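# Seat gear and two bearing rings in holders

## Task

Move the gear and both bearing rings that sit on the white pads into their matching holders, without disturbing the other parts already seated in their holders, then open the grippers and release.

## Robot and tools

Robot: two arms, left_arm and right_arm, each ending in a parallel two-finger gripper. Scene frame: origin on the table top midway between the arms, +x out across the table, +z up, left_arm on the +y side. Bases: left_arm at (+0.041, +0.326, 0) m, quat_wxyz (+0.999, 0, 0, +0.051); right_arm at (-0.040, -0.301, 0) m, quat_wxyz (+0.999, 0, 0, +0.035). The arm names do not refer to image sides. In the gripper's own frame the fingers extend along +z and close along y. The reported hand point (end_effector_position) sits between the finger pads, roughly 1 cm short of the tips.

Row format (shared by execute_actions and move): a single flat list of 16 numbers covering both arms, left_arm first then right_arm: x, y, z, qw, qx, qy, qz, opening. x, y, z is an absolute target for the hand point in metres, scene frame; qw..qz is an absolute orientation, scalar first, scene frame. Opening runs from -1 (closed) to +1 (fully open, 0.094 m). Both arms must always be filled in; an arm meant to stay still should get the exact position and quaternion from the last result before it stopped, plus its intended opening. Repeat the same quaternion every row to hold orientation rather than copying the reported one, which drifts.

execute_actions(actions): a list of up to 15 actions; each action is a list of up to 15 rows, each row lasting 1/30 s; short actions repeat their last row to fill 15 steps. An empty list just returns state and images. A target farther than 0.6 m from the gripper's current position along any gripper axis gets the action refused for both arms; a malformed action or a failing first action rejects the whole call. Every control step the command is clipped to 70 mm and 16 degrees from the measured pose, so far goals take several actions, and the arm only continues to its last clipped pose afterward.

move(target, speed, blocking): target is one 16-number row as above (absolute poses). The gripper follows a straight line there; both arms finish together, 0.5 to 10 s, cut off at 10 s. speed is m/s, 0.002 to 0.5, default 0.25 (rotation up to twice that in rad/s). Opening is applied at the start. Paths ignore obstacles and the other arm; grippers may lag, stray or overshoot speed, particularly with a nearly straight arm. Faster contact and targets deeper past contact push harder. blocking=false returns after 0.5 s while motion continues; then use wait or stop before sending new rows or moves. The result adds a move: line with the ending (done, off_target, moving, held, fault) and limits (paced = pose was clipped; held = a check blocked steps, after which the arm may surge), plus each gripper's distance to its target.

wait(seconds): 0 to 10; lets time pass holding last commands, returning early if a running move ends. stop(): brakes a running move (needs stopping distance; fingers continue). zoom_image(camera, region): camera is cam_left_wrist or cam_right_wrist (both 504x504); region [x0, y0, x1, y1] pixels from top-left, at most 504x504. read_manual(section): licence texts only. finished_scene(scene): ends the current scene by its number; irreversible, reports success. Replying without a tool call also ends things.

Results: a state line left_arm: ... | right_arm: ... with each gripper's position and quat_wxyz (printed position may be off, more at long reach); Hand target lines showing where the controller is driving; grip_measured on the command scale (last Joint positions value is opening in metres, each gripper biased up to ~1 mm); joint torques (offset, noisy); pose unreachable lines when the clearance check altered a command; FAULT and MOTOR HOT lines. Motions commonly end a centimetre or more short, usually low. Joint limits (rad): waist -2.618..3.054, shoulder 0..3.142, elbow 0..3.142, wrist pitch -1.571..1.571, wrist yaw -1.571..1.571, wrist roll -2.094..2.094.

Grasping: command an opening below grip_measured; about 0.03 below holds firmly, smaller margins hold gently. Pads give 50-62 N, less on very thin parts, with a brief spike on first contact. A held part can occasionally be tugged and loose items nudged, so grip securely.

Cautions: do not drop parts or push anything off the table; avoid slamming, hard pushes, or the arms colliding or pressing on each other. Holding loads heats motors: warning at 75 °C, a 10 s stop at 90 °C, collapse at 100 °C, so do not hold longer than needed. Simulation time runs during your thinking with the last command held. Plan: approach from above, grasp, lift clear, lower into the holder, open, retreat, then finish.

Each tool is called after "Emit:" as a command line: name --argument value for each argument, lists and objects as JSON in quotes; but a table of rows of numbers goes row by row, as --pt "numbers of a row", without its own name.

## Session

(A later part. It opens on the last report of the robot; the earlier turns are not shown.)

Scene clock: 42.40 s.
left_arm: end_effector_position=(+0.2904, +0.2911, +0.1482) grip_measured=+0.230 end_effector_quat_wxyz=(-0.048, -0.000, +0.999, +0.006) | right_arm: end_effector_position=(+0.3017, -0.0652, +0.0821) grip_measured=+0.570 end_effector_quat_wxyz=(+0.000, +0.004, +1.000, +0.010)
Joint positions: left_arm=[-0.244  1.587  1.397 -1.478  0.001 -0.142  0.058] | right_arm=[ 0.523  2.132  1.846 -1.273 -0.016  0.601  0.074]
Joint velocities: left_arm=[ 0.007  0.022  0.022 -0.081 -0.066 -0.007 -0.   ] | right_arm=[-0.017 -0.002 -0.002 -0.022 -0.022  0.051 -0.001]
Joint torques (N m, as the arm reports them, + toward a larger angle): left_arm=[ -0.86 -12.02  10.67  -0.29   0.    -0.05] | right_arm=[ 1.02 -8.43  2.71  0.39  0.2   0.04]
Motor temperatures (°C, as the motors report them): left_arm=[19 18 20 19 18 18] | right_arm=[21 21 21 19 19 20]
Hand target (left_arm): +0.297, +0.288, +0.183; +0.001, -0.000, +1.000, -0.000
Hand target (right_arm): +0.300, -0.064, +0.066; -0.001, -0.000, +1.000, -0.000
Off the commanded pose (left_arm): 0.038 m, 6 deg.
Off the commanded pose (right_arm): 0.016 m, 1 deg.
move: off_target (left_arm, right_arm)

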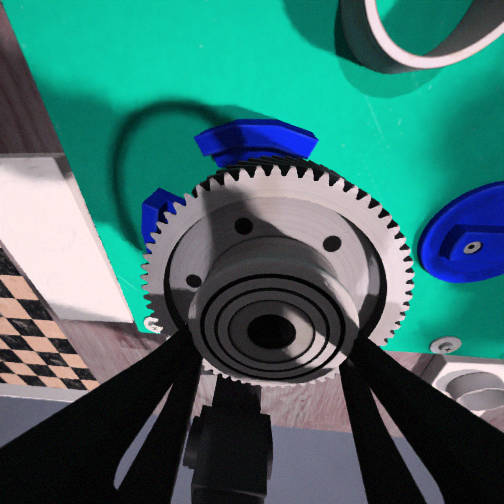

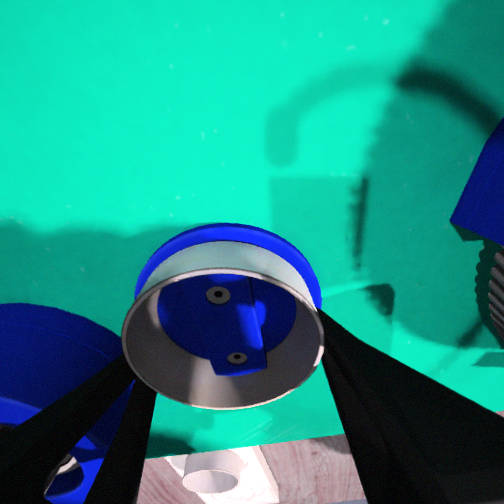

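Emit:
move --target '[0.30,0.292,0.15,0,0,1,0,0.18,0.301,-0.065,0.083,0,0,1,0,1]' --speed 0.06

Emit:
move --target '[0.30,0.292,0.135,0,0,1,0,0.18,0.29,-0.065,0.15,0,0,1,0,1]' --speed 0.08

Scene clock: 43.83 s.
left_arm: end_effector_position=(+0.2899, +0.2904, +0.1363) grip_measured=+0.230 end_effector_quat_wxyz=(-0.046, -0.001, +0.999, +0.003) | right_arm: end_effector_position=(+0.3006, -0.0717, +0.0827) grip_measured=+1.000 end_effector_quat_wxyz=(-0.003, +0.004, +1.000, -0.000)
Joint positions: left_arm=[-0.243  1.579  1.343 -1.426  0.008 -0.142  0.058] | right_arm=[ 0.517  2.13   1.846 -1.291 -0.003  0.595  0.094]
Joint velocities: left_arm=[ 0.007  0.007 -0.002  0.051 -0.051 -0.007 -0.001] | right_arm=[ 0.007  0.007 -0.017  0.022 -0.037 -0.022  0.   ]
Joint torques (N m, as the arm reports them, + toward a larger angle): left_arm=[  0.37 -11.84   5.34   0.52  -0.1    0.08] | right_arm=[ 1.33 -8.61  7.58 -0.05  0.01  0.07]
Motor temperatures (°C, as the motors report them): left_arm=[19 18 20 19 18 18] | right_arm=[21 21 21 19 19 20]
Hand target (left_arm): +0.300, +0.292, +0.150; -0.000, -0.001, +1.000, +0.001
Hand target (right_arm): +0.301, -0.065, +0.083; +0.000, -0.000, +1.000, +0.000
Off the commanded pose (left_arm): 0.017 m, 5 deg.
Off the commanded pose (right_arm): 0.007 m, 1 deg.
move: off_target (left_arm)

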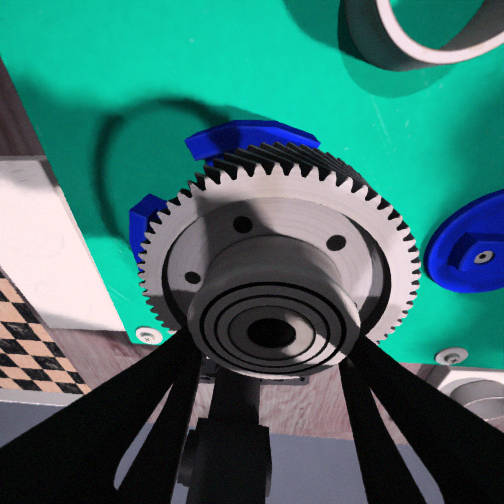

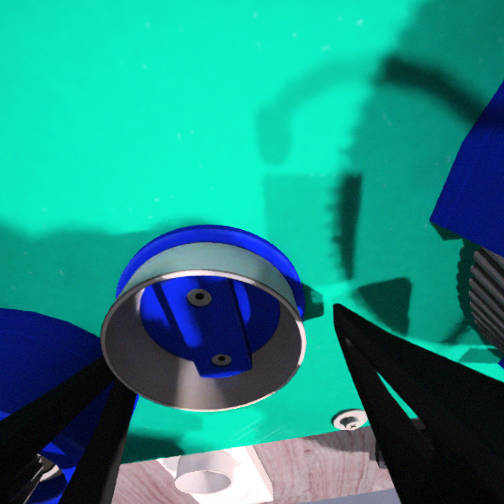

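Scene clock: 45.00 s.
left_arm: end_effector_position=(+0.2897, +0.2905, +0.1351) grip_measured=+0.230 end_effector_quat_wxyz=(-0.032, -0.001, +0.999, +0.001) | right_arm: end_effector_position=(+0.2900, -0.0752, +0.1175) grip_measured=+1.000 end_effector_quat_wxyz=(-0.022, +0.006, +0.999, -0.031)
Joint positions: left_arm=[-0.243  1.552  1.314 -1.395  0.008 -0.141  0.058] | right_arm=[ 0.537  2.162  2.031 -1.512  0.025  0.62   0.094]
Joint velocities: left_arm=[-0.002 -0.007  0.002  0.066 -0.081 -0.022  0.001] | right_arm=[-0.002 -0.002  0.002  0.037 -0.022 -0.007  0.   ]
Joint torques (N m, as the arm reports them, + toward a larger angle): left_arm=[ 0.35 -8.92  3.49  0.93 -0.08  0.08] | right_arm=[  0.74 -12.64  10.98  -0.45  -0.34  -0.03]
Motor temperatures (°C, as the motors report them): left_arm=[19 18 20 19 18 18] | right_arm=[21 21 21 19 19 20]
Hand target (left_arm): +0.300, +0.292, +0.136; -0.001, -0.000, +1.000, +0.001
Hand target (right_arm): +0.289, -0.066, +0.149; +0.000, -0.000, +1.000, +0.000
Off the commanded pose (left_arm): 0.010 m, 4 deg.
Off the commanded pose (right_arm): 0.034 m, 4 deg.
move: off_target (left_arm, right_arm)

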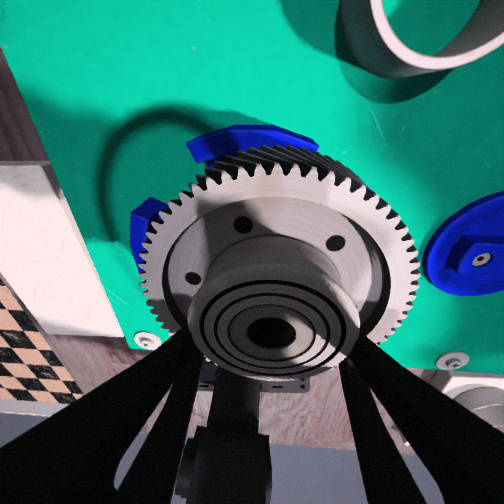

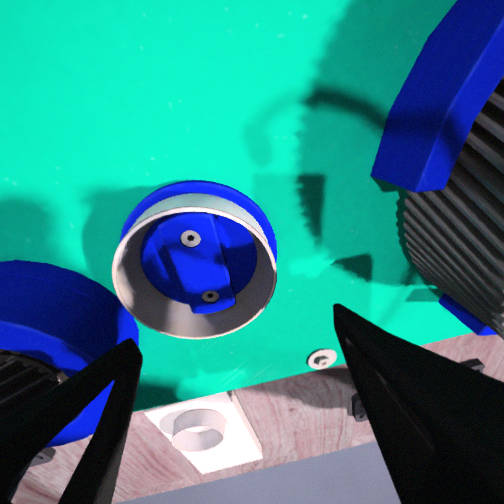

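Emit:
move --target '[0.30,0.302,0.17,0,0,1,0,0.18,0.29,-0.065,0.17,0,0,1,0,1]' --speed 0.06

Emit:
move --target '[0.30,0.302,0.135,0,0,1,0,0.18,0.2,-0.05,0.2,0,0,1,0,1]' --speed 0.08

Scene clock: 46.70 s.
left_arm: end_effector_position=(+0.2869, +0.2979, +0.1367) grip_measured=+0.230 end_effector_quat_wxyz=(-0.046, +0.002, +0.999, +0.001) | right_arm: end_effector_position=(+0.2878, -0.0772, +0.1189) grip_measured=+1.000 end_effector_quat_wxyz=(-0.028, +0.006, +0.999, -0.040)
Joint positions: left_arm=[-0.214  1.566  1.331 -1.429  0.009 -0.107  0.058] | right_arm=[ 0.54   2.174  2.054 -1.543  0.033  0.623  0.094]
Joint velocities: left_arm=[-0.022  0.007  0.002 -0.11   0.081 -0.007 -0.001] | right_arm=[-0.007  0.007 -0.012  0.037 -0.022  0.022  0.   ]
Joint torques (N m, as the arm reports them, + toward a larger angle): left_arm=[  1.03 -10.92  10.45  -0.27  -0.11   0.1 ] | right_arm=[  0.54 -15.65  11.48  -0.42  -0.4   -0.07]
Motor temperatures (°C, as the motors report them): left_arm=[19 18 20 19 18 18] | right_arm=[21 21 21 19 19 20]
Hand target (left_arm): +0.298, +0.302, +0.169; +0.001, -0.000, +1.000, +0.001
Hand target (right_arm): +0.287, -0.067, +0.168; +0.016, -0.002, +1.000, +0.011
Off the commanded pose (left_arm): 0.036 m, 5 deg.
Off the commanded pose (right_arm): 0.053 m, 6 deg.
joint sent to its limit (right arm) — the command would take joint 4 (wrist pitch) past its lower limit, so that joint was sent only as far as its limit.
move: off_target (left_arm, right_arm)

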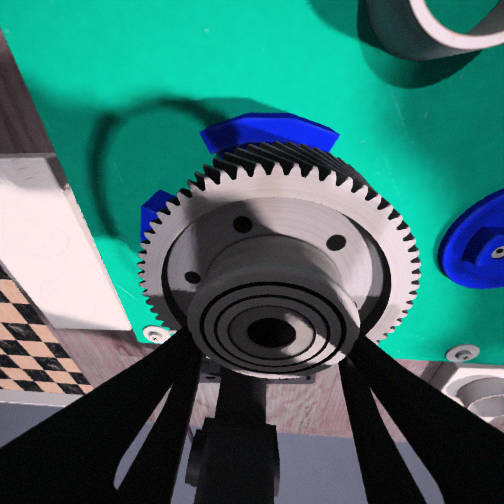

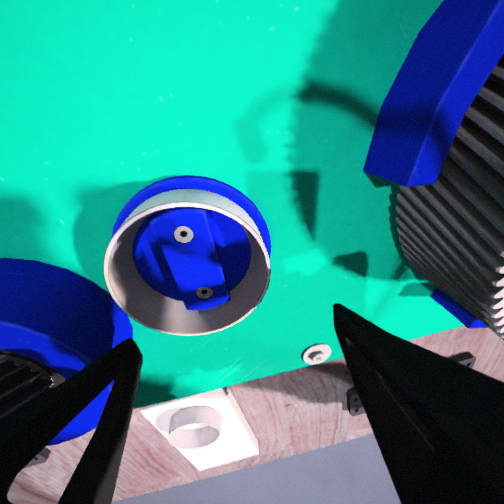

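Scene clock: 48.67 s.
left_arm: end_effector_position=(+0.2868, +0.2978, +0.1347) grip_measured=+0.230 end_effector_quat_wxyz=(-0.038, +0.002, +0.999, -0.004) | right_arm: end_effector_position=(+0.1979, -0.0521, +0.1958) grip_measured=+1.000 end_effector_quat_wxyz=(+0.017, -0.003, +1.000, +0.019)
Joint positions: left_arm=[-0.209  1.548  1.308 -1.405  0.015 -0.103  0.058] | right_arm=[ 0.732  1.839  1.884 -1.566 -0.002  0.797  0.094]
Joint velocities: left_arm=[-0.007 -0.022 -0.007 -0.007 -0.037 -0.007 -0.   ] | right_arm=[-0.007 -0.002 -0.002  0.051 -0.081 -0.037  0.   ]
Joint torques (N m, as the arm reports them, + toward a larger angle): left_arm=[ 0.78 -8.91  3.7   0.98 -0.16  0.08] | right_arm=[ 0.33 -6.96  7.33  0.05 -0.02  0.09]
Motor temperatures (°C, as the motors report them): left_arm=[19 18 19 19 18 18] | right_arm=[21 22 21 19 19 20]
Hand target (left_arm): +0.300, +0.302, +0.136; -0.001, -0.001, +1.000, +0.001
Hand target (right_arm): +0.199, -0.049, +0.200; +0.022, -0.001, +0.999, +0.025
Off the commanded pose (left_arm): 0.014 m, 4 deg.
Off the commanded pose (right_arm): 0.005 m, 3 deg.
joint sent to its limit (right arm) — the command would take joint 4 (wrist pitch) past its lower limit, so that joint was sent only as far as its limit.
move: off_target (left_arm, right_arm)

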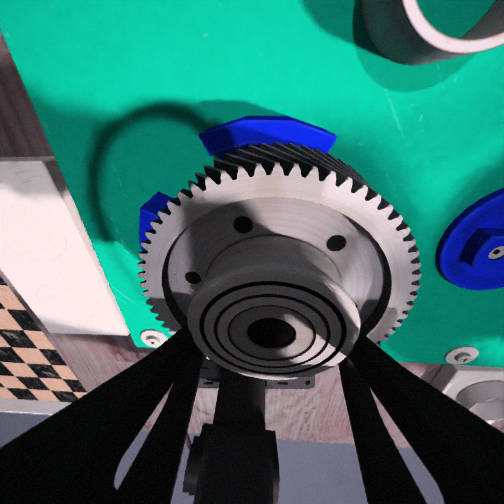

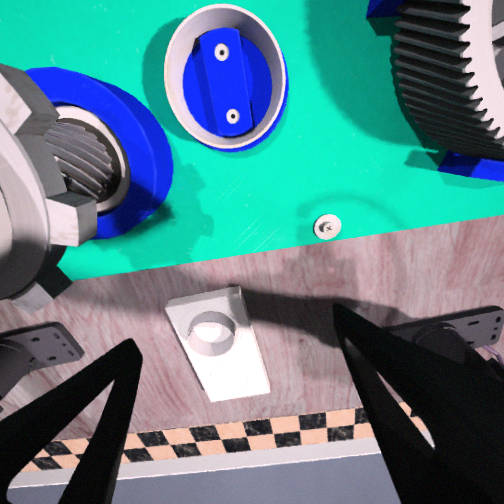

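Emit:
move --target '[0.303,0.302,0.112,0,0,1,0,0.18,0.05,-0.025,0.11,0,0,1,0,1]' --speed 0.08

Scene clock: 51.53 s.
left_arm: end_effector_position=(+0.2870, +0.2960, +0.1327) grip_measured=+0.230 end_effector_quat_wxyz=(-0.023, +0.002, +1.000, -0.013) | right_arm: end_effector_position=(+0.0502, -0.0212, +0.1054) grip_measured=+1.000 end_effector_quat_wxyz=(-0.010, +0.000, +1.000, -0.012)
Joint positions: left_arm=[-0.206  1.52   1.274 -1.367  0.03  -0.099  0.058] | right_arm=[ 1.177  1.686  1.338 -1.251 -0.012  1.248  0.094]
Joint velocities: left_arm=[ 0.007 -0.002  0.012 -0.051 -0.022 -0.051 -0.   ] | right_arm=[-0.012  0.002 -0.002 -0.022 -0.037  0.066  0.   ]
Joint torques (N m, as the arm reports them, + toward a larger angle): left_arm=[ 0.48 -4.65  0.97  1.63 -0.3   0.04] | right_arm=[ 0.56 -8.04  4.65 -0.05  0.05  0.08]
Motor temperatures (°C, as the motors report them): left_arm=[19 18 19 19 18 18] | right_arm=[21 22 21 19 19 20]
Hand target (left_arm): +0.301, +0.302, +0.114; -0.002, -0.000, +1.000, +0.001
Hand target (right_arm): +0.048, -0.023, +0.110; -0.004, +0.001, +1.000, -0.001
Off the commanded pose (left_arm): 0.027 m, 3 deg.
Off the commanded pose (right_arm): 0.006 m, 2 deg.
move: off_target (left_arm)

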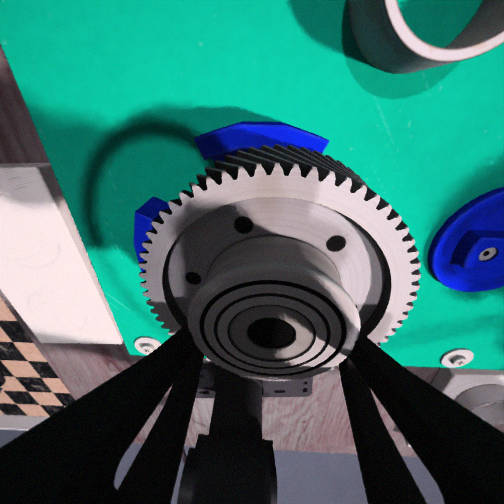

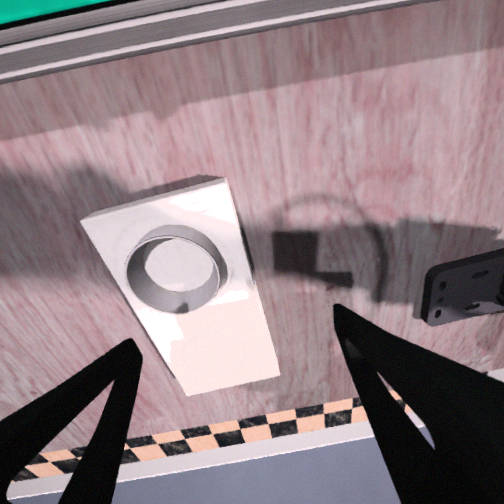

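Emit:
move --target '[0.315,0.300,0.19,0,0,1,0,0.18,0.022,0.025,0.07,0,0,1,0,1]' --speed 0.08

Emit:
move --target '[0.315,0.300,0.14,0,0,1,0,0.18,0.022,0.025,0.055,0,0,1,0,1]' --speed 0.05

Scene clock: 53.20 s.
left_arm: end_effector_position=(+0.3059, +0.2984, +0.1517) grip_measured=+0.230 end_effector_quat_wxyz=(-0.051, +0.002, +0.999, +0.002) | right_arm: end_effector_position=(+0.0208, +0.0173, +0.0661) grip_measured=+1.000 end_effector_quat_wxyz=(-0.008, +0.001, +1.000, -0.010)
Joint positions: left_arm=[-0.206  1.647  1.475 -1.499  0.006 -0.099  0.058] | right_arm=[ 1.301  1.818  1.338 -1.113 -0.012  1.372  0.094]
Joint velocities: left_arm=[-0.002 -0.002  0.017 -0.037 -0.051  0.037 -0.   ] | right_arm=[ 0.007 -0.002  0.002 -0.022 -0.007  0.007  0.   ]
Joint torques (N m, as the arm reports them, + toward a larger angle): left_arm=[  0.24 -13.13  10.46  -0.39  -0.05   0.  ] | right_arm=[ 0.61 -6.49  7.81 -0.02  0.12  0.07]
Motor temperatures (°C, as the motors report them): left_arm=[19 18 19 19 18 18] | right_arm=[21 21 21 19 19 20]
Hand target (left_arm): +0.312, +0.300, +0.188; +0.000, -0.000, +1.000, +0.000
Hand target (right_arm): +0.022, +0.025, +0.070; -0.001, -0.000, +1.000, -0.000
Off the commanded pose (left_arm): 0.039 m, 6 deg.
Off the commanded pose (right_arm): 0.009 m, 1 deg.
move: off_target (left_arm)

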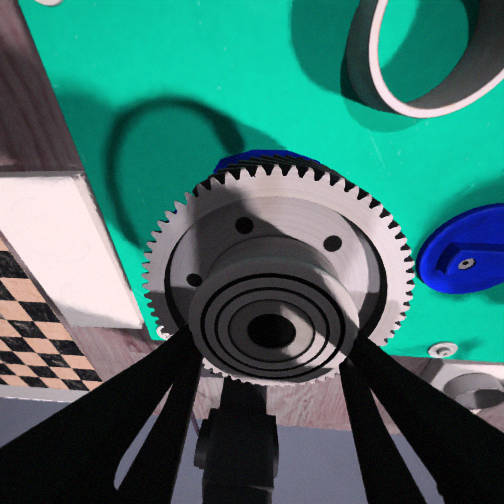

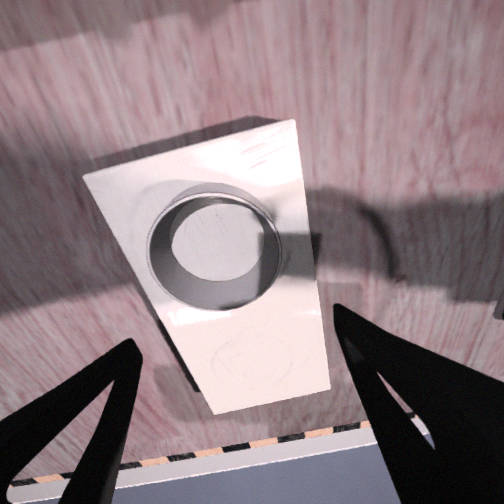

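Scene clock: 54.47 s.
left_arm: end_effector_position=(+0.3046, +0.2975, +0.1353) grip_measured=+0.230 end_effector_quat_wxyz=(-0.037, +0.002, +0.999, -0.003) | right_arm: end_effector_position=(+0.0234, +0.0311, +0.0662) grip_measured=+1.000 end_effector_quat_wxyz=(-0.003, +0.001, +1.000, +0.018)
Joint positions: left_arm=[-0.205  1.615  1.377 -1.407  0.013 -0.097  0.058] | right_arm=[ 1.301  1.818  1.338 -1.056 -0.013  1.373  0.094]
Joint velocities: left_arm=[ 0.007 -0.002  0.012  0.051  0.007  0.007  0.   ] | right_arm=[-0.007  0.002  0.002 -0.022  0.022 -0.037  0.   ]
Joint torques (N m, as the arm reports them, + toward a larger angle): left_arm=[  0.25 -10.54   4.08   0.82  -0.14  -0.01] | right_arm=[ 0.61 -5.71  4.15  0.11  0.15  0.04]
Motor temperatures (°C, as the motors report them): left_arm=[19 18 19 19 18 18] | right_arm=[21 21 21 19 19 20]
Hand target (left_arm): +0.315, +0.300, +0.141; -0.001, -0.000, +1.000, +0.001
Hand target (right_arm): +0.022, +0.025, +0.055; -0.000, -0.000, +1.000, +0.000
Off the commanded pose (left_arm): 0.012 m, 4 deg.
Off the commanded pose (right_arm): 0.013 m, 2 deg.
move: off_target (left_arm, right_arm)

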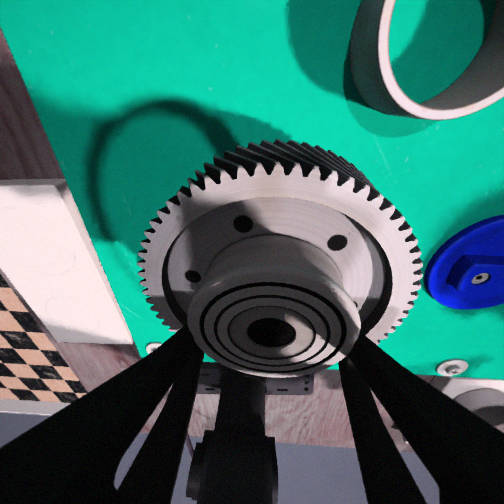

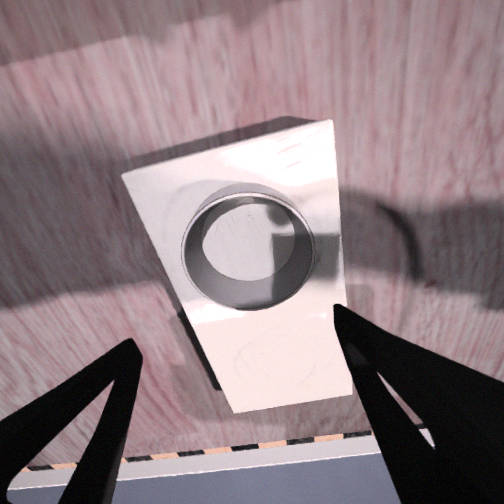

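Emit:
move --target '[0.304,0.301,0.185,0,0,1,0,0.18,0.024,0.02,0.045,0,0,1,0,1]' --speed 0.06

Emit:
move --target '[0.306,0.301,0.125,0.03,0,1,0,0.18,0.024,0.021,0.015,0,0,1,0,1]' --speed 0.04

Scene clock: 56.10 s.
left_arm: end_effector_position=(+0.2954, +0.3001, +0.1422) grip_measured=+0.230 end_effector_quat_wxyz=(-0.056, +0.002, +0.998, +0.004) | right_arm: end_effector_position=(+0.0220, +0.0249, +0.0528) grip_measured=+1.000 end_effector_quat_wxyz=(-0.005, +0.001, +1.000, +0.012)
Joint positions: left_arm=[-0.205  1.615  1.401 -1.469  0.004 -0.097  0.058] | right_arm=[ 1.301  1.818  1.283 -1.013 -0.014  1.373  0.094]
Joint velocities: left_arm=[ 0.017 -0.017 -0.017 -0.022 -0.037 -0.022 -0.001] | right_arm=[ 0.007  0.002  0.012  0.007 -0.022 -0.022  0.   ]
Joint torques (N m, as the arm reports them, + toward a larger angle): left_arm=[  0.24 -14.3   10.71  -0.46  -0.05  -0.01] | right_arm=[-0.1  -5.92  4.56  0.05  0.17 -0.01]
Motor temperatures (°C, as the motors report them): left_arm=[19 19 19 19 18 18] | right_arm=[21 21 21 19 19 20]
Hand target (left_arm): +0.301, +0.301, +0.182; +0.001, -0.000, +1.000, +0.001
Hand target (right_arm): +0.024, +0.020, +0.045; -0.000, +0.000, +1.000, -0.000
Off the commanded pose (left_arm): 0.044 m, 6 deg.
Off the commanded pose (right_arm): 0.009 m, 2 deg.
move: off_target (left_arm)

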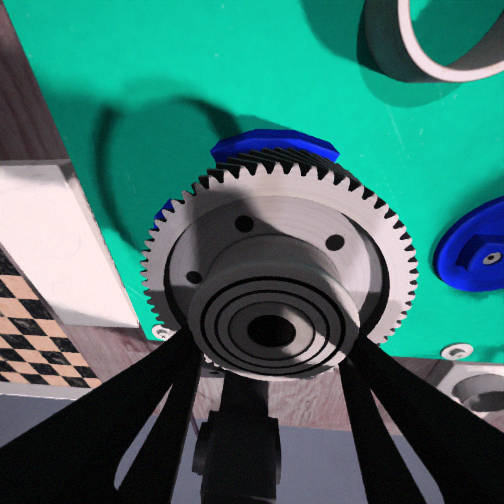

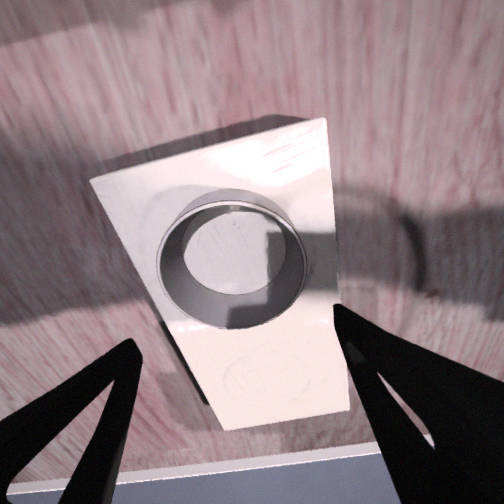

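Scene clock: 58.47 s.
left_arm: end_effector_position=(+0.2919, +0.3015, +0.1323) grip_measured=+0.225 end_effector_quat_wxyz=(-0.002, +0.001, +1.000, -0.001) | right_arm: end_effector_position=(+0.0222, +0.0266, +0.0320) grip_measured=+1.000 end_effector_quat_wxyz=(-0.005, +0.001, +1.000, +0.013)
Joint positions: left_arm=[-0.202  1.499  1.254 -1.329  0.002 -0.097  0.058] | right_arm=[ 1.301  1.849  1.235 -0.933 -0.015  1.373  0.094]
Joint velocities: left_arm=[-0.002  0.002 -0.017  0.037 -0.081  0.037 -0.   ] | right_arm=[-0.007 -0.002 -0.007  0.037 -0.022 -0.037  0.   ]
Joint torques (N m, as the arm reports them, + toward a larger angle): left_arm=[-0.35 -6.81  2.61  1.39 -0.1  -0.05] | right_arm=[-0.07 -5.14  2.67  0.37  0.17  0.01]
Motor temperatures (°C, as the motors report them): left_arm=[19 19 19 19 18 18] | right_arm=[21 21 21 19 19 20]
Hand target (left_arm): +0.306, +0.301, +0.126; +0.029, -0.001, +1.000, +0.001
Hand target (right_arm): +0.024, +0.021, +0.015; -0.000, +0.000, +1.000, -0.000
Off the commanded pose (left_arm): 0.016 m, 4 deg.
Off the commanded pose (right_arm): 0.018 m, 2 deg.
move: off_target (left_arm, right_arm)

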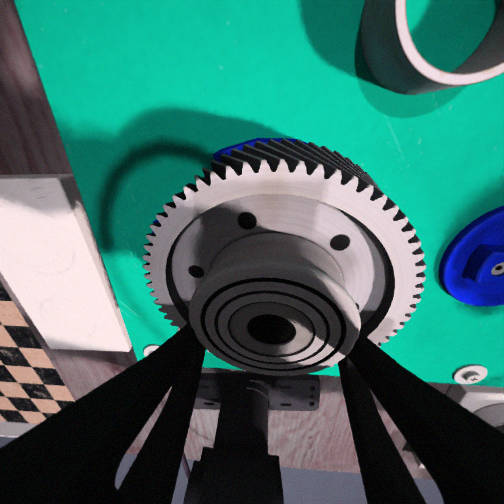

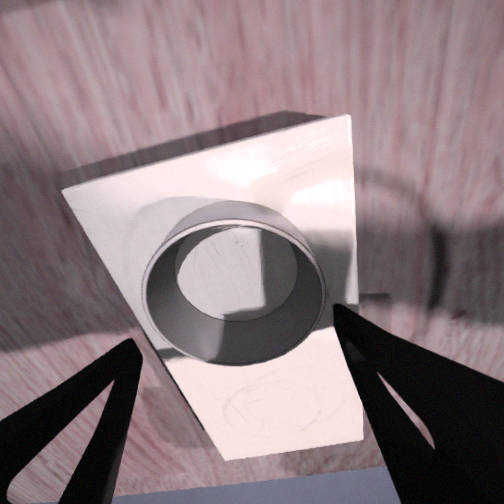

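Emit:
move --target '[0.296,0.301,0.18,0.04,0,1,0,0.18,0.034,0.021,0.022,0,0,1,0,1]' --speed 0.06

Emit:
move --target '[0.296,0.301,0.14,0.02,0,1,0,0.18,0.034,0.021,0.0,0,0,1,0,1]' --speed 0.04

Scene clock: 60.23 s.
left_arm: end_effector_position=(+0.2795, +0.3031, +0.1392) grip_measured=+0.224 end_effector_quat_wxyz=(-0.026, -0.002, +1.000, +0.002) | right_arm: end_effector_position=(+0.0226, +0.0263, +0.0321) grip_measured=+1.000 end_effector_quat_wxyz=(-0.014, -0.001, +1.000, +0.015)
Joint positions: left_arm=[-0.201  1.498  1.279 -1.404  0.001 -0.103  0.058] | right_arm=[ 1.289  1.849  1.235 -0.934 -0.034  1.358  0.094]
Joint velocities: left_arm=[-0.012  0.012  0.002 -0.022  0.022  0.007  0.001] | right_arm=[ 0.007 -0.002  0.007 -0.037  0.007 -0.007  0.   ]
Joint torques (N m, as the arm reports them, + toward a larger angle): left_arm=[ -0.78 -12.13  11.07  -0.06  -0.1   -0.05] | right_arm=[-1.62 -5.34  4.74  0.12  0.38 -0.11]
Motor temperatures (°C, as the motors report them): left_arm=[19 19 20 19 18 18] | right_arm=[21 21 21 19 19 20]
Hand target (left_arm): +0.293, +0.301, +0.178; +0.040, -0.000, +0.999, -0.000
Hand target (right_arm): +0.034, +0.021, +0.022; -0.000, +0.000, +1.000, -0.000
Off the commanded pose (left_arm): 0.044 m, 8 deg.
Off the commanded pose (right_arm): 0.016 m, 2 deg.
move: off_target (left_arm, right_arm)

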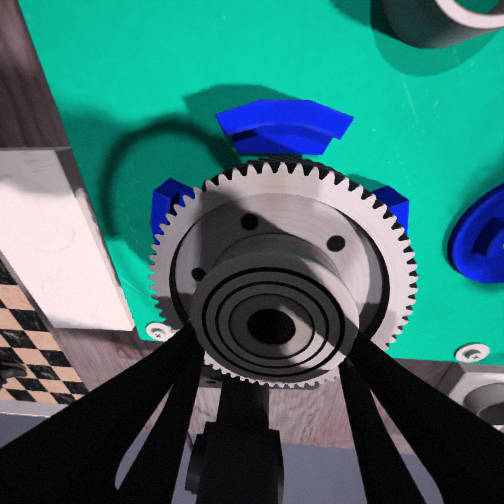

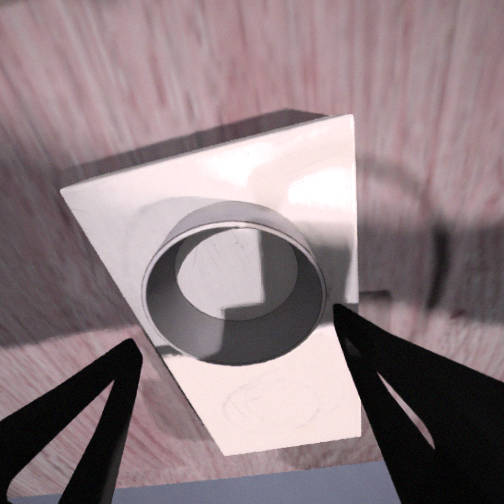

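Scene clock: 61.63 s.
left_arm: end_effector_position=(+0.2825, +0.3037, +0.1337) grip_measured=+0.216 end_effector_quat_wxyz=(-0.027, -0.004, +1.000, +0.003) | right_arm: end_effector_position=(+0.0224, +0.0262, +0.0315) grip_measured=+1.000 end_effector_quat_wxyz=(-0.015, -0.001, +1.000, +0.015)
Joint positions: left_arm=[-0.198  1.511  1.269 -1.383 -0.    -0.105  0.057] | right_arm=[ 1.289  1.849  1.233 -0.931 -0.035  1.357  0.094]
Joint velocities: left_arm=[-0.002  0.007  0.002  0.066 -0.125  0.037  0.   ] | right_arm=[-0.017  0.002 -0.012  0.11   0.007 -0.022  0.   ]
Joint torques (N m, as the arm reports them, + toward a larger angle): left_arm=[ -0.82 -10.02   4.31   0.97  -0.04   0.01] | right_arm=[-1.64 -3.34  0.81  0.82  0.4  -0.12]
Motor temperatures (°C, as the motors report them): left_arm=[19 19 19 19 18 18] | right_arm=[21 21 21 19 19 20]
Hand target (left_arm): +0.295, +0.301, +0.141; +0.019, -0.000, +1.000, +0.000
Hand target (right_arm): +0.033, +0.018, +0.002; -0.001, +0.000, +1.000, -0.002
Off the commanded pose (left_arm): 0.015 m, 5 deg.
Off the commanded pose (right_arm): 0.034 m, 2 deg.
move: off_target (left_arm, right_arm)

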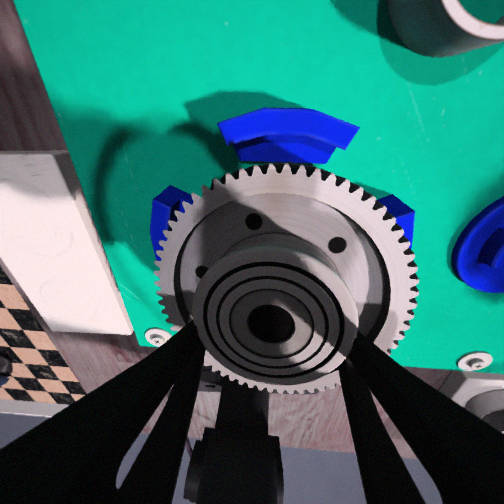

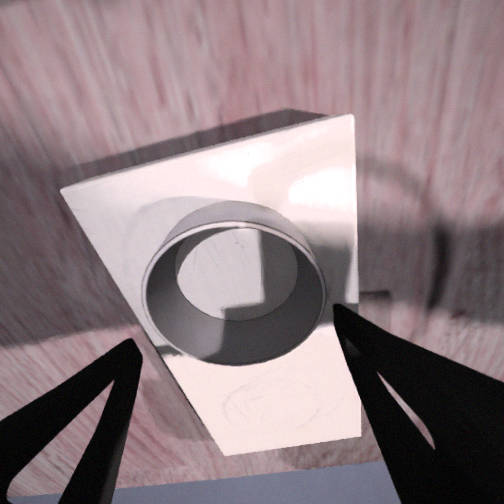

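Emit:
move --target '[0.312,0.301,0.158,0.0,0,1,0,0.16,0.036,0.021,0.05,0,0,1,0,1]' --speed 0.04

Emit:
move --target '[0.308,0.301,0.135,0.0,0,1,0,0.16,0.052,0.021,0.045,0,0,1,0,1]' --speed 0.04

Scene clock: 63.20 s.
left_arm: end_effector_position=(+0.2823, +0.3038, +0.1353) grip_measured=+0.213 end_effector_quat_wxyz=(-0.069, -0.003, +0.998, +0.007) | right_arm: end_effector_position=(+0.0278, +0.0154, +0.0391) grip_measured=+1.000 end_effector_quat_wxyz=(-0.012, -0.002, +1.000, -0.009)
Joint positions: left_arm=[-0.198  1.589  1.343 -1.464 -0.    -0.102  0.057] | right_arm=[ 1.274  1.847  1.262 -1.01  -0.019  1.34   0.094]
Joint velocities: left_arm=[ 0.002 -0.002  0.007 -0.022 -0.037 -0.066  0.   ] | right_arm=[-0.007  0.007 -0.017 -0.007 -0.095 -0.007  0.   ]
Joint torques (N m, as the arm reports them, + toward a larger angle): left_arm=[-0.13 -9.3   9.69  0.48  0.    0.06] | right_arm=[-0.92 -7.71  8.38 -0.22  0.22 -0.05]
Motor temperatures (°C, as the motors report them): left_arm=[19 19 20 19 18 18] | right_arm=[21 21 21 19 19 20]
Hand target (left_arm): +0.309, +0.301, +0.159; +0.000, -0.000, +1.000, +0.000
Hand target (right_arm): +0.036, +0.021, +0.050; +0.000, +0.000, +1.000, +0.001
Off the commanded pose (left_arm): 0.038 m, 8 deg.
Off the commanded pose (right_arm): 0.015 m, 2 deg.
move: off_target (left_arm, right_arm)

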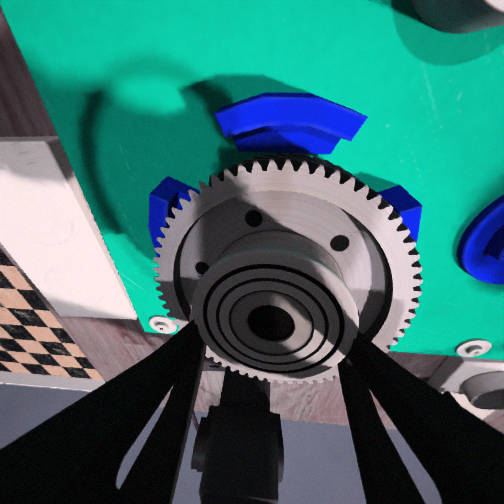

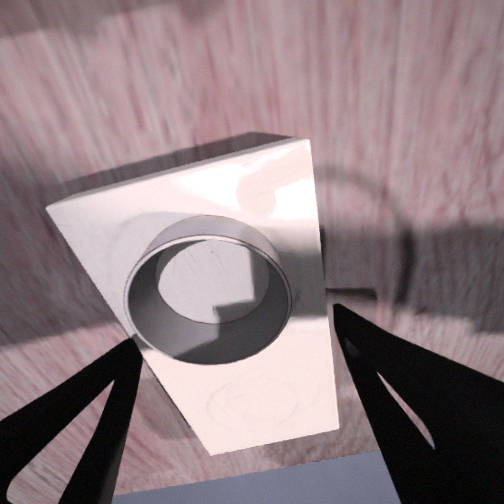

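Scene clock: 65.17 s.
left_arm: end_effector_position=(+0.2821, +0.3039, +0.1344) grip_measured=+0.212 end_effector_quat_wxyz=(-0.065, -0.003, +0.998, +0.007) | right_arm: end_effector_position=(+0.0428, +0.0117, +0.0391) grip_measured=+1.000 end_effector_quat_wxyz=(-0.012, -0.002, +1.000, -0.009)
Joint positions: left_arm=[-0.198  1.581  1.333 -1.453 -0.001 -0.102  0.057] | right_arm=[ 1.227  1.847  1.262 -1.011 -0.019  1.293  0.094]
Joint velocities: left_arm=[-0.007  0.002  0.017 -0.007 -0.022  0.051  0.   ] | right_arm=[-0.002  0.002 -0.002 -0.007 -0.037  0.066  0.   ]
Joint torques (N m, as the arm reports them, + toward a larger angle): left_arm=[-0.31 -9.48  4.13  1.35 -0.01  0.04] | right_arm=[-0.91 -6.29  8.87 -0.08  0.23 -0.02]
Motor temperatures (°C, as the motors report them): left_arm=[19 19 19 19 18 18] | right_arm=[21 20 21 19 19 20]
Hand target (left_arm): +0.307, +0.301, +0.138; -0.001, -0.000, +1.000, +0.001
Hand target (right_arm): +0.052, +0.020, +0.045; +0.000, -0.000, +1.000, +0.000
Off the commanded pose (left_arm): 0.026 m, 7 deg.
Off the commanded pose (right_arm): 0.014 m, 2 deg.
move: off_target (left_arm, right_arm)

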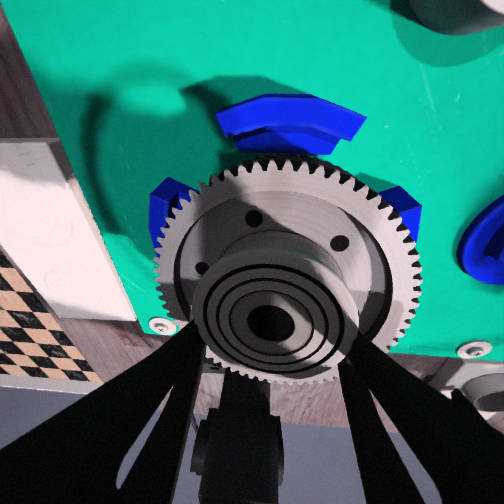

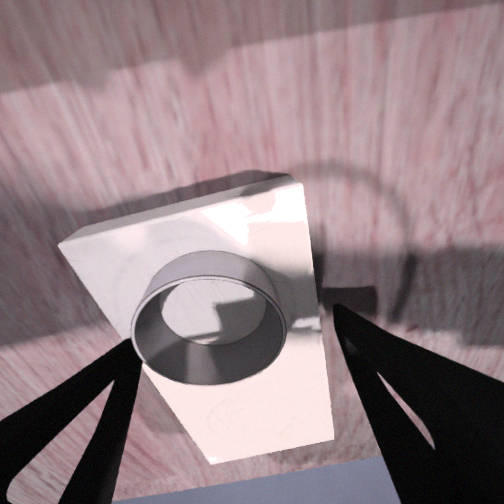

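Emit:
move --target '[0.302,0.301,0.2,0.0,0,1,0,0.15,0.046,0.032,0.047,0,0,1,0,1]' --speed 0.05

Emit:
move --target '[0.299,0.301,0.15,0.03,0,1,0,0.15,0.046,0.03,0.022,0,0,1,0,1]' --speed 0.04

Scene clock: 67.40 s.
left_arm: end_effector_position=(+0.2935, +0.3028, +0.1622) grip_measured=+0.212 end_effector_quat_wxyz=(-0.048, -0.003, +0.999, +0.005) | right_arm: end_effector_position=(+0.0443, +0.0261, +0.0427) grip_measured=+1.000 end_effector_quat_wxyz=(-0.010, +0.002, +1.000, -0.000)
Joint positions: left_arm=[-0.198  1.598  1.465 -1.534 -0.001 -0.102  0.057] | right_arm=[ 1.234  1.878  1.318 -1.017 -0.02   1.308  0.094]
Joint velocities: left_arm=[ 0.012  0.007  0.012 -0.022  0.037 -0.022  0.001] | right_arm=[-0.002 -0.012  0.012 -0.007 -0.037 -0.037  0.   ]
Joint torques (N m, as the arm reports them, + toward a larger angle): left_arm=[ -0.44 -12.39  10.65  -0.32  -0.01   0.03] | right_arm=[ 0.78 -6.52  8.48 -0.14  0.2   0.07]
Motor temperatures (°C, as the motors report them): left_arm=[19 19 20 19 18 18] | right_arm=[21 20 21 19 19 20]
Hand target (left_arm): +0.299, +0.301, +0.198; +0.004, -0.000, +1.000, +0.000
Hand target (right_arm): +0.046, +0.032, +0.047; -0.000, -0.000, +1.000, +0.001
Off the commanded pose (left_arm): 0.039 m, 6 deg.
Off the commanded pose (right_arm): 0.007 m, 1 deg.
joint sent to its limit (left arm) — the command would take joint 4 (wrist pitch) past its lower limit, so that joint was sent only as far as its limit.
move: off_target (left_arm)

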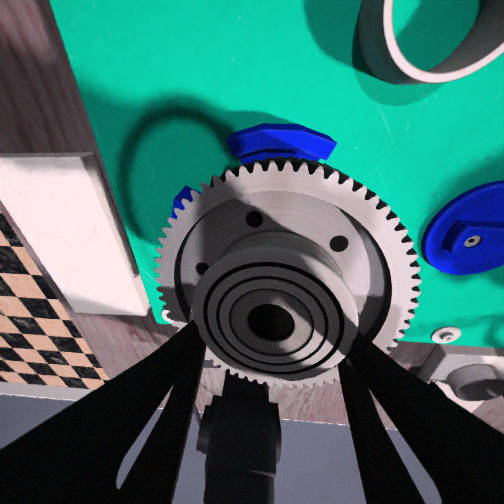

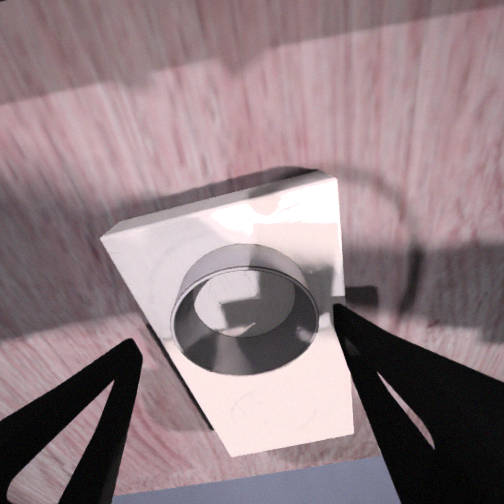

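Scene clock: 69.63 s.
left_arm: end_effector_position=(+0.2974, +0.3020, +0.1494) grip_measured=+0.152 end_effector_quat_wxyz=(+0.014, -0.003, +1.000, -0.001) | right_arm: end_effector_position=(+0.0463, +0.0336, +0.0323) grip_measured=+1.000 end_effector_quat_wxyz=(-0.007, +0.002, +1.000, +0.011)
Joint positions: left_arm=[-0.199  1.492  1.315 -1.366 -0.    -0.103  0.054] | right_arm=[ 1.234  1.898  1.302 -0.958 -0.02   1.308  0.094]
Joint velocities: left_arm=[-0.007  0.007 -0.017 -0.007  0.037  0.022 -0.001] | right_arm=[ 0.002  0.002 -0.012  0.081  0.022  0.022  0.   ]
Joint torques (N m, as the arm reports them, + toward a larger angle): left_arm=[-0.82 -8.63  3.43  0.72 -0.08 -0.02] | right_arm=[ 0.65 -6.33  3.89  0.21  0.23  0.07]
Motor temperatures (°C, as the motors report them): left_arm=[19 19 20 19 18 18] | right_arm=[21 20 21 19 19 20]
Hand target (left_arm): +0.299, +0.301, +0.150; +0.030, -0.000, +1.000, +0.001
Hand target (right_arm): +0.046, +0.030, +0.022; -0.000, -0.000, +1.000, -0.000
Off the commanded pose (left_arm): 0.002 m, 2 deg.
Off the commanded pose (right_arm): 0.011 m, 2 deg.
move: off_target (right_arm)

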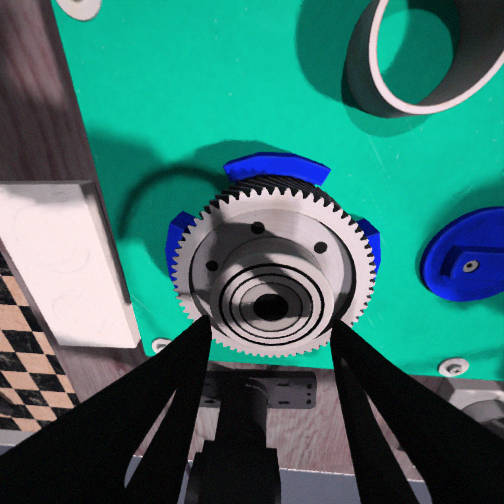

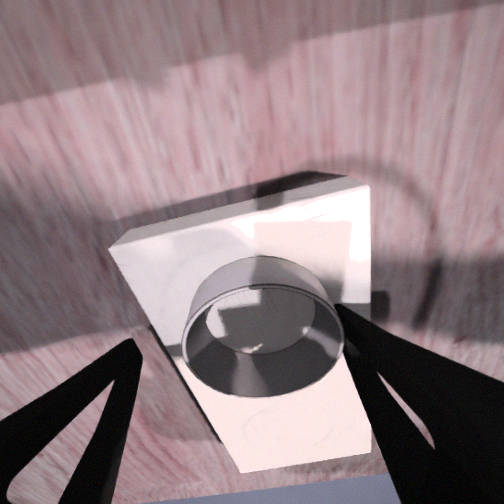

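Emit:
move --target '[0.29,0.301,0.2,0,0,1,0,1,0.046,0.027,0.03,0,0,1,0,0.2]' --speed 0.1

Scene clock: 70.90 s.
left_arm: end_effector_position=(+0.2865, +0.3031, +0.1907) grip_measured=+1.000 end_effector_quat_wxyz=(-0.002, -0.003, +1.000, +0.000) | right_arm: end_effector_position=(+0.0467, +0.0347, +0.0323) grip_measured=+0.301 end_effector_quat_wxyz=(-0.007, +0.002, +1.000, +0.013)
Joint positions: left_arm=[-0.199  1.503  1.491 -1.562 -0.    -0.103  0.094] | right_arm=[ 1.234  1.898  1.302 -0.954 -0.02   1.309  0.061]
Joint velocities: left_arm=[ 0.002 -0.002  0.012  0.022 -0.066  0.007  0.   ] | right_arm=[ 0.002 -0.002  0.002 -0.007  0.022  0.007  0.001]
Joint torques (N m, as the arm reports them, + toward a larger angle): left_arm=[-0.52 -6.19  6.78  0.26  0.01  0.03] | right_arm=[ 0.56 -7.76  4.36 -0.06  0.21  0.02]
Motor temperatures (°C, as the motors report them): left_arm=[19 19 20 19 18 18] | right_arm=[21 20 21 19 19 20]
Hand target (left_arm): +0.289, +0.301, +0.199; +0.009, +0.000, +1.000, -0.001
Hand target (right_arm): +0.046, +0.027, +0.030; -0.000, +0.000, +1.000, -0.000
Off the commanded pose (left_arm): 0.010 m, 0 deg.
Off the commanded pose (right_arm): 0.008 m, 2 deg.
joint sent to its limit (left arm) — the command would take joint 4 (wrist pitch) past its lower limit, so that joint was sent only as far as its limit.
move: done

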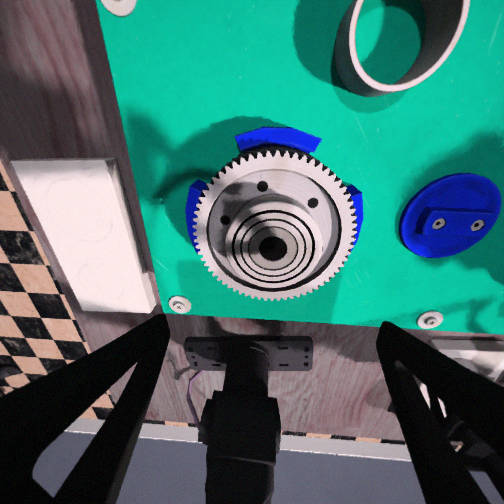

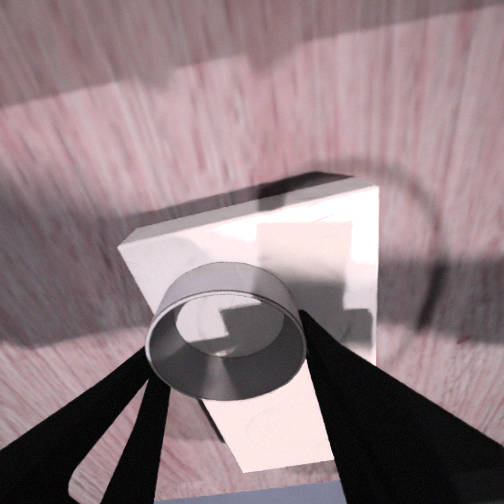

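Emit:
move --target '[0.15,0.5,0.2,0,0,1,0,1,0.046,0.03,0.2,0,0,1,0,0.2]' --speed 0.2

Emit:
move --target '[0.3,0.12,0.2,0,0,1,0,0.2,0.2,0.1,0.24,0,0,1,0,0.2]' --speed 0.002 --blocking false

Emit:
stop

Scene clock: 73.17 s.
left_arm: end_effector_position=(+0.1478, +0.4970, +0.1877) grip_measured=+1.000 end_effector_quat_wxyz=(-0.005, +0.001, +1.000, +0.010) | right_arm: end_effector_position=(+0.0450, +0.0288, +0.1822) grip_measured=+0.301 end_effector_quat_wxyz=(-0.008, +0.002, +1.000, +0.008)
Joint positions: left_arm=[ 0.888  1.32   1.327 -1.567 -0.019  0.993  0.094] | right_arm=[ 1.234  1.849  1.841 -1.552 -0.02   1.309  0.061]
Joint velocities: left_arm=[ 0.017 -0.012 -0.037 -0.051  0.051  0.051  0.   ] | right_arm=[ 0.007 -0.007  0.002  0.007 -0.051 -0.007 -0.001]
Joint torques (N m, as the arm reports them, + toward a larger angle): left_arm=[ 0.99 -4.31  7.46  0.31  0.13  0.11] | right_arm=[ 0.76 -9.21  8.6  -0.09  0.21  0.06]
Motor temperatures (°C, as the motors report them): left_arm=[19 19 20 19 18 18] | right_arm=[21 20 21 19 19 20]
Hand target (left_arm): +0.151, +0.502, +0.199; +0.010, -0.000, +1.000, +0.022
Hand target (right_arm): +0.046, +0.029, +0.199; +0.007, +0.000, +1.000, +0.028
Off the commanded pose (left_arm): 0.013 m, 1 deg.
Off the commanded pose (right_arm): 0.018 m, 1 deg.
joint sent to its limit (left arm) — the command would take joint 4 (wrist pitch) past its lower limit, so that joint was sent only as far as its limit.
joint sent to its limit (right arm) — the command would take joint 4 (wrist pitch) past its lower limit, so that joint was sent only as far as its limit.
move: off_target (left_arm, right_arm)

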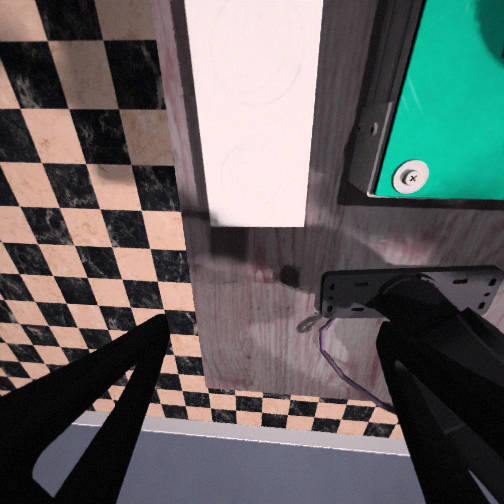

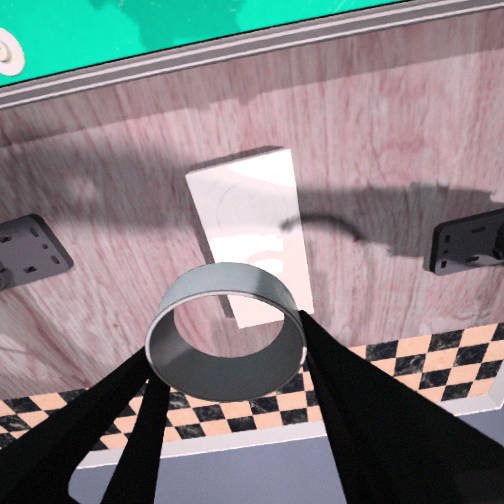

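Scene clock: 73.67 s.
left_arm: end_effector_position=(+0.1478, +0.4970, +0.1877) grip_measured=+0.202 end_effector_quat_wxyz=(-0.005, +0.002, +1.000, +0.010) | right_arm: end_effector_position=(+0.0446, +0.0289, +0.1822) grip_measured=+0.301 end_effector_quat_wxyz=(-0.010, +0.002, +1.000, +0.008)
Joint positions: left_arm=[ 0.888  1.32   1.327 -1.567 -0.019  0.993  0.056] | right_arm=[ 1.234  1.849  1.841 -1.552 -0.023  1.309  0.061]
Joint velocities: left_arm=[ 0.002 -0.007 -0.012  0.051 -0.007  0.022 -0.001] | right_arm=[-0.017  0.012 -0.007  0.051  0.022 -0.037  0.   ]
Joint torques (N m, as the arm reports them, + toward a larger angle): left_arm=[-0.34 -4.42  4.37  0.42  0.   -0.01] | right_arm=[-0.16 -7.05  6.04 -0.01 -0.01  0.  ]
Motor temperatures (°C, as the motors report them): left_arm=[19 19 20 19 18 18] | right_arm=[21 20 21 19 19 20]
Hand target (left_arm): +0.148, +0.496, +0.188; -0.005, +0.002, +1.000, +0.010
Hand target (right_arm): +0.045, +0.029, +0.182; -0.008, +0.002, +1.000, +0.008
Off the commanded pose (left_arm): 0.407 m, 1 deg.
Off the commanded pose (right_arm): 0.180 m, 1 deg.
move: running

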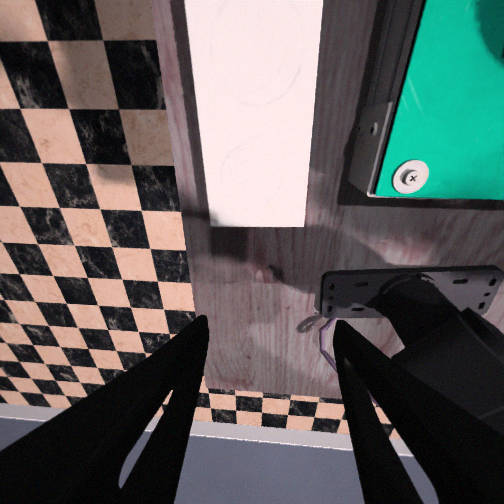

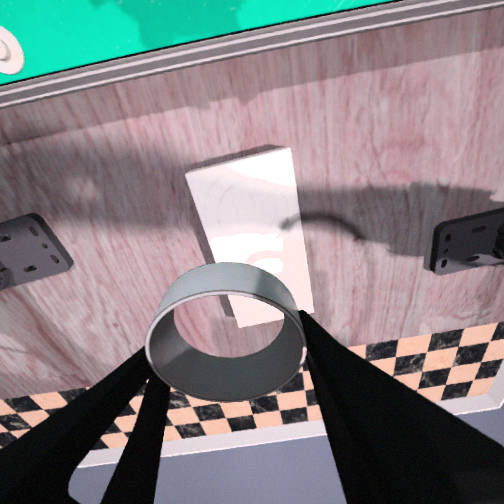

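Scene clock: 73.90 s.
left_arm: end_effector_position=(+0.1478, +0.4970, +0.1877) grip_measured=+0.202 end_effector_quat_wxyz=(-0.005, +0.002, +1.000, +0.010) | right_arm: end_effector_position=(+0.0446, +0.0289, +0.1822) grip_measured=+0.301 end_effector_quat_wxyz=(-0.010, +0.002, +1.000, +0.008)
Joint positions: left_arm=[ 0.888  1.32   1.327 -1.567 -0.019  0.993  0.056] | right_arm=[ 1.234  1.849  1.841 -1.552 -0.023  1.309  0.061]
Joint velocities: left_arm=[-0.002 -0.007  0.002 -0.007 -0.022  0.022 -0.   ] | right_arm=[ 0.002 -0.007 -0.002  0.037  0.037 -0.051  0.001]
Joint torques (N m, as the arm reports them, + toward a larger angle): left_arm=[-0.36 -4.42  4.36  0.43  0.   -0.01] | right_arm=[-0.12 -7.02  6.08  0.    0.01  0.  ]
Motor temperatures (°C, as the motors report them): left_arm=[19 19 20 19 18 18] | right_arm=[21 20 21 19 19 20]
Hand target (left_arm): +0.148, +0.496, +0.188; -0.005, +0.002, +1.000, +0.010
Hand target (right_arm): +0.045, +0.029, +0.182; -0.008, +0.002, +1.000, +0.008
Off the commanded pose (left_arm): 0.407 m, 1 deg.
Off the commanded pose (right_arm): 0.180 m, 1 deg.
earlier move: stopped

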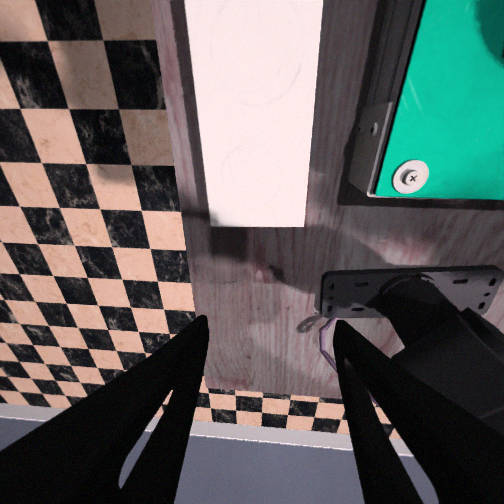

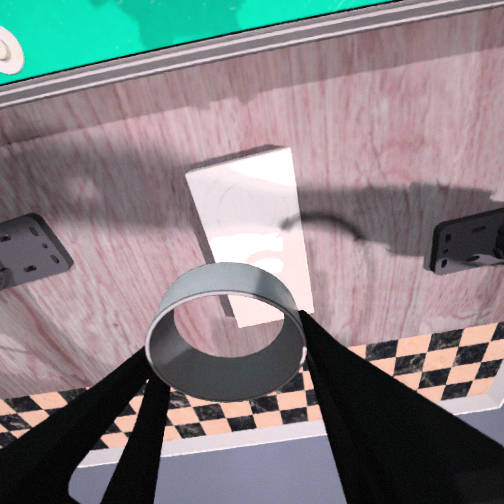

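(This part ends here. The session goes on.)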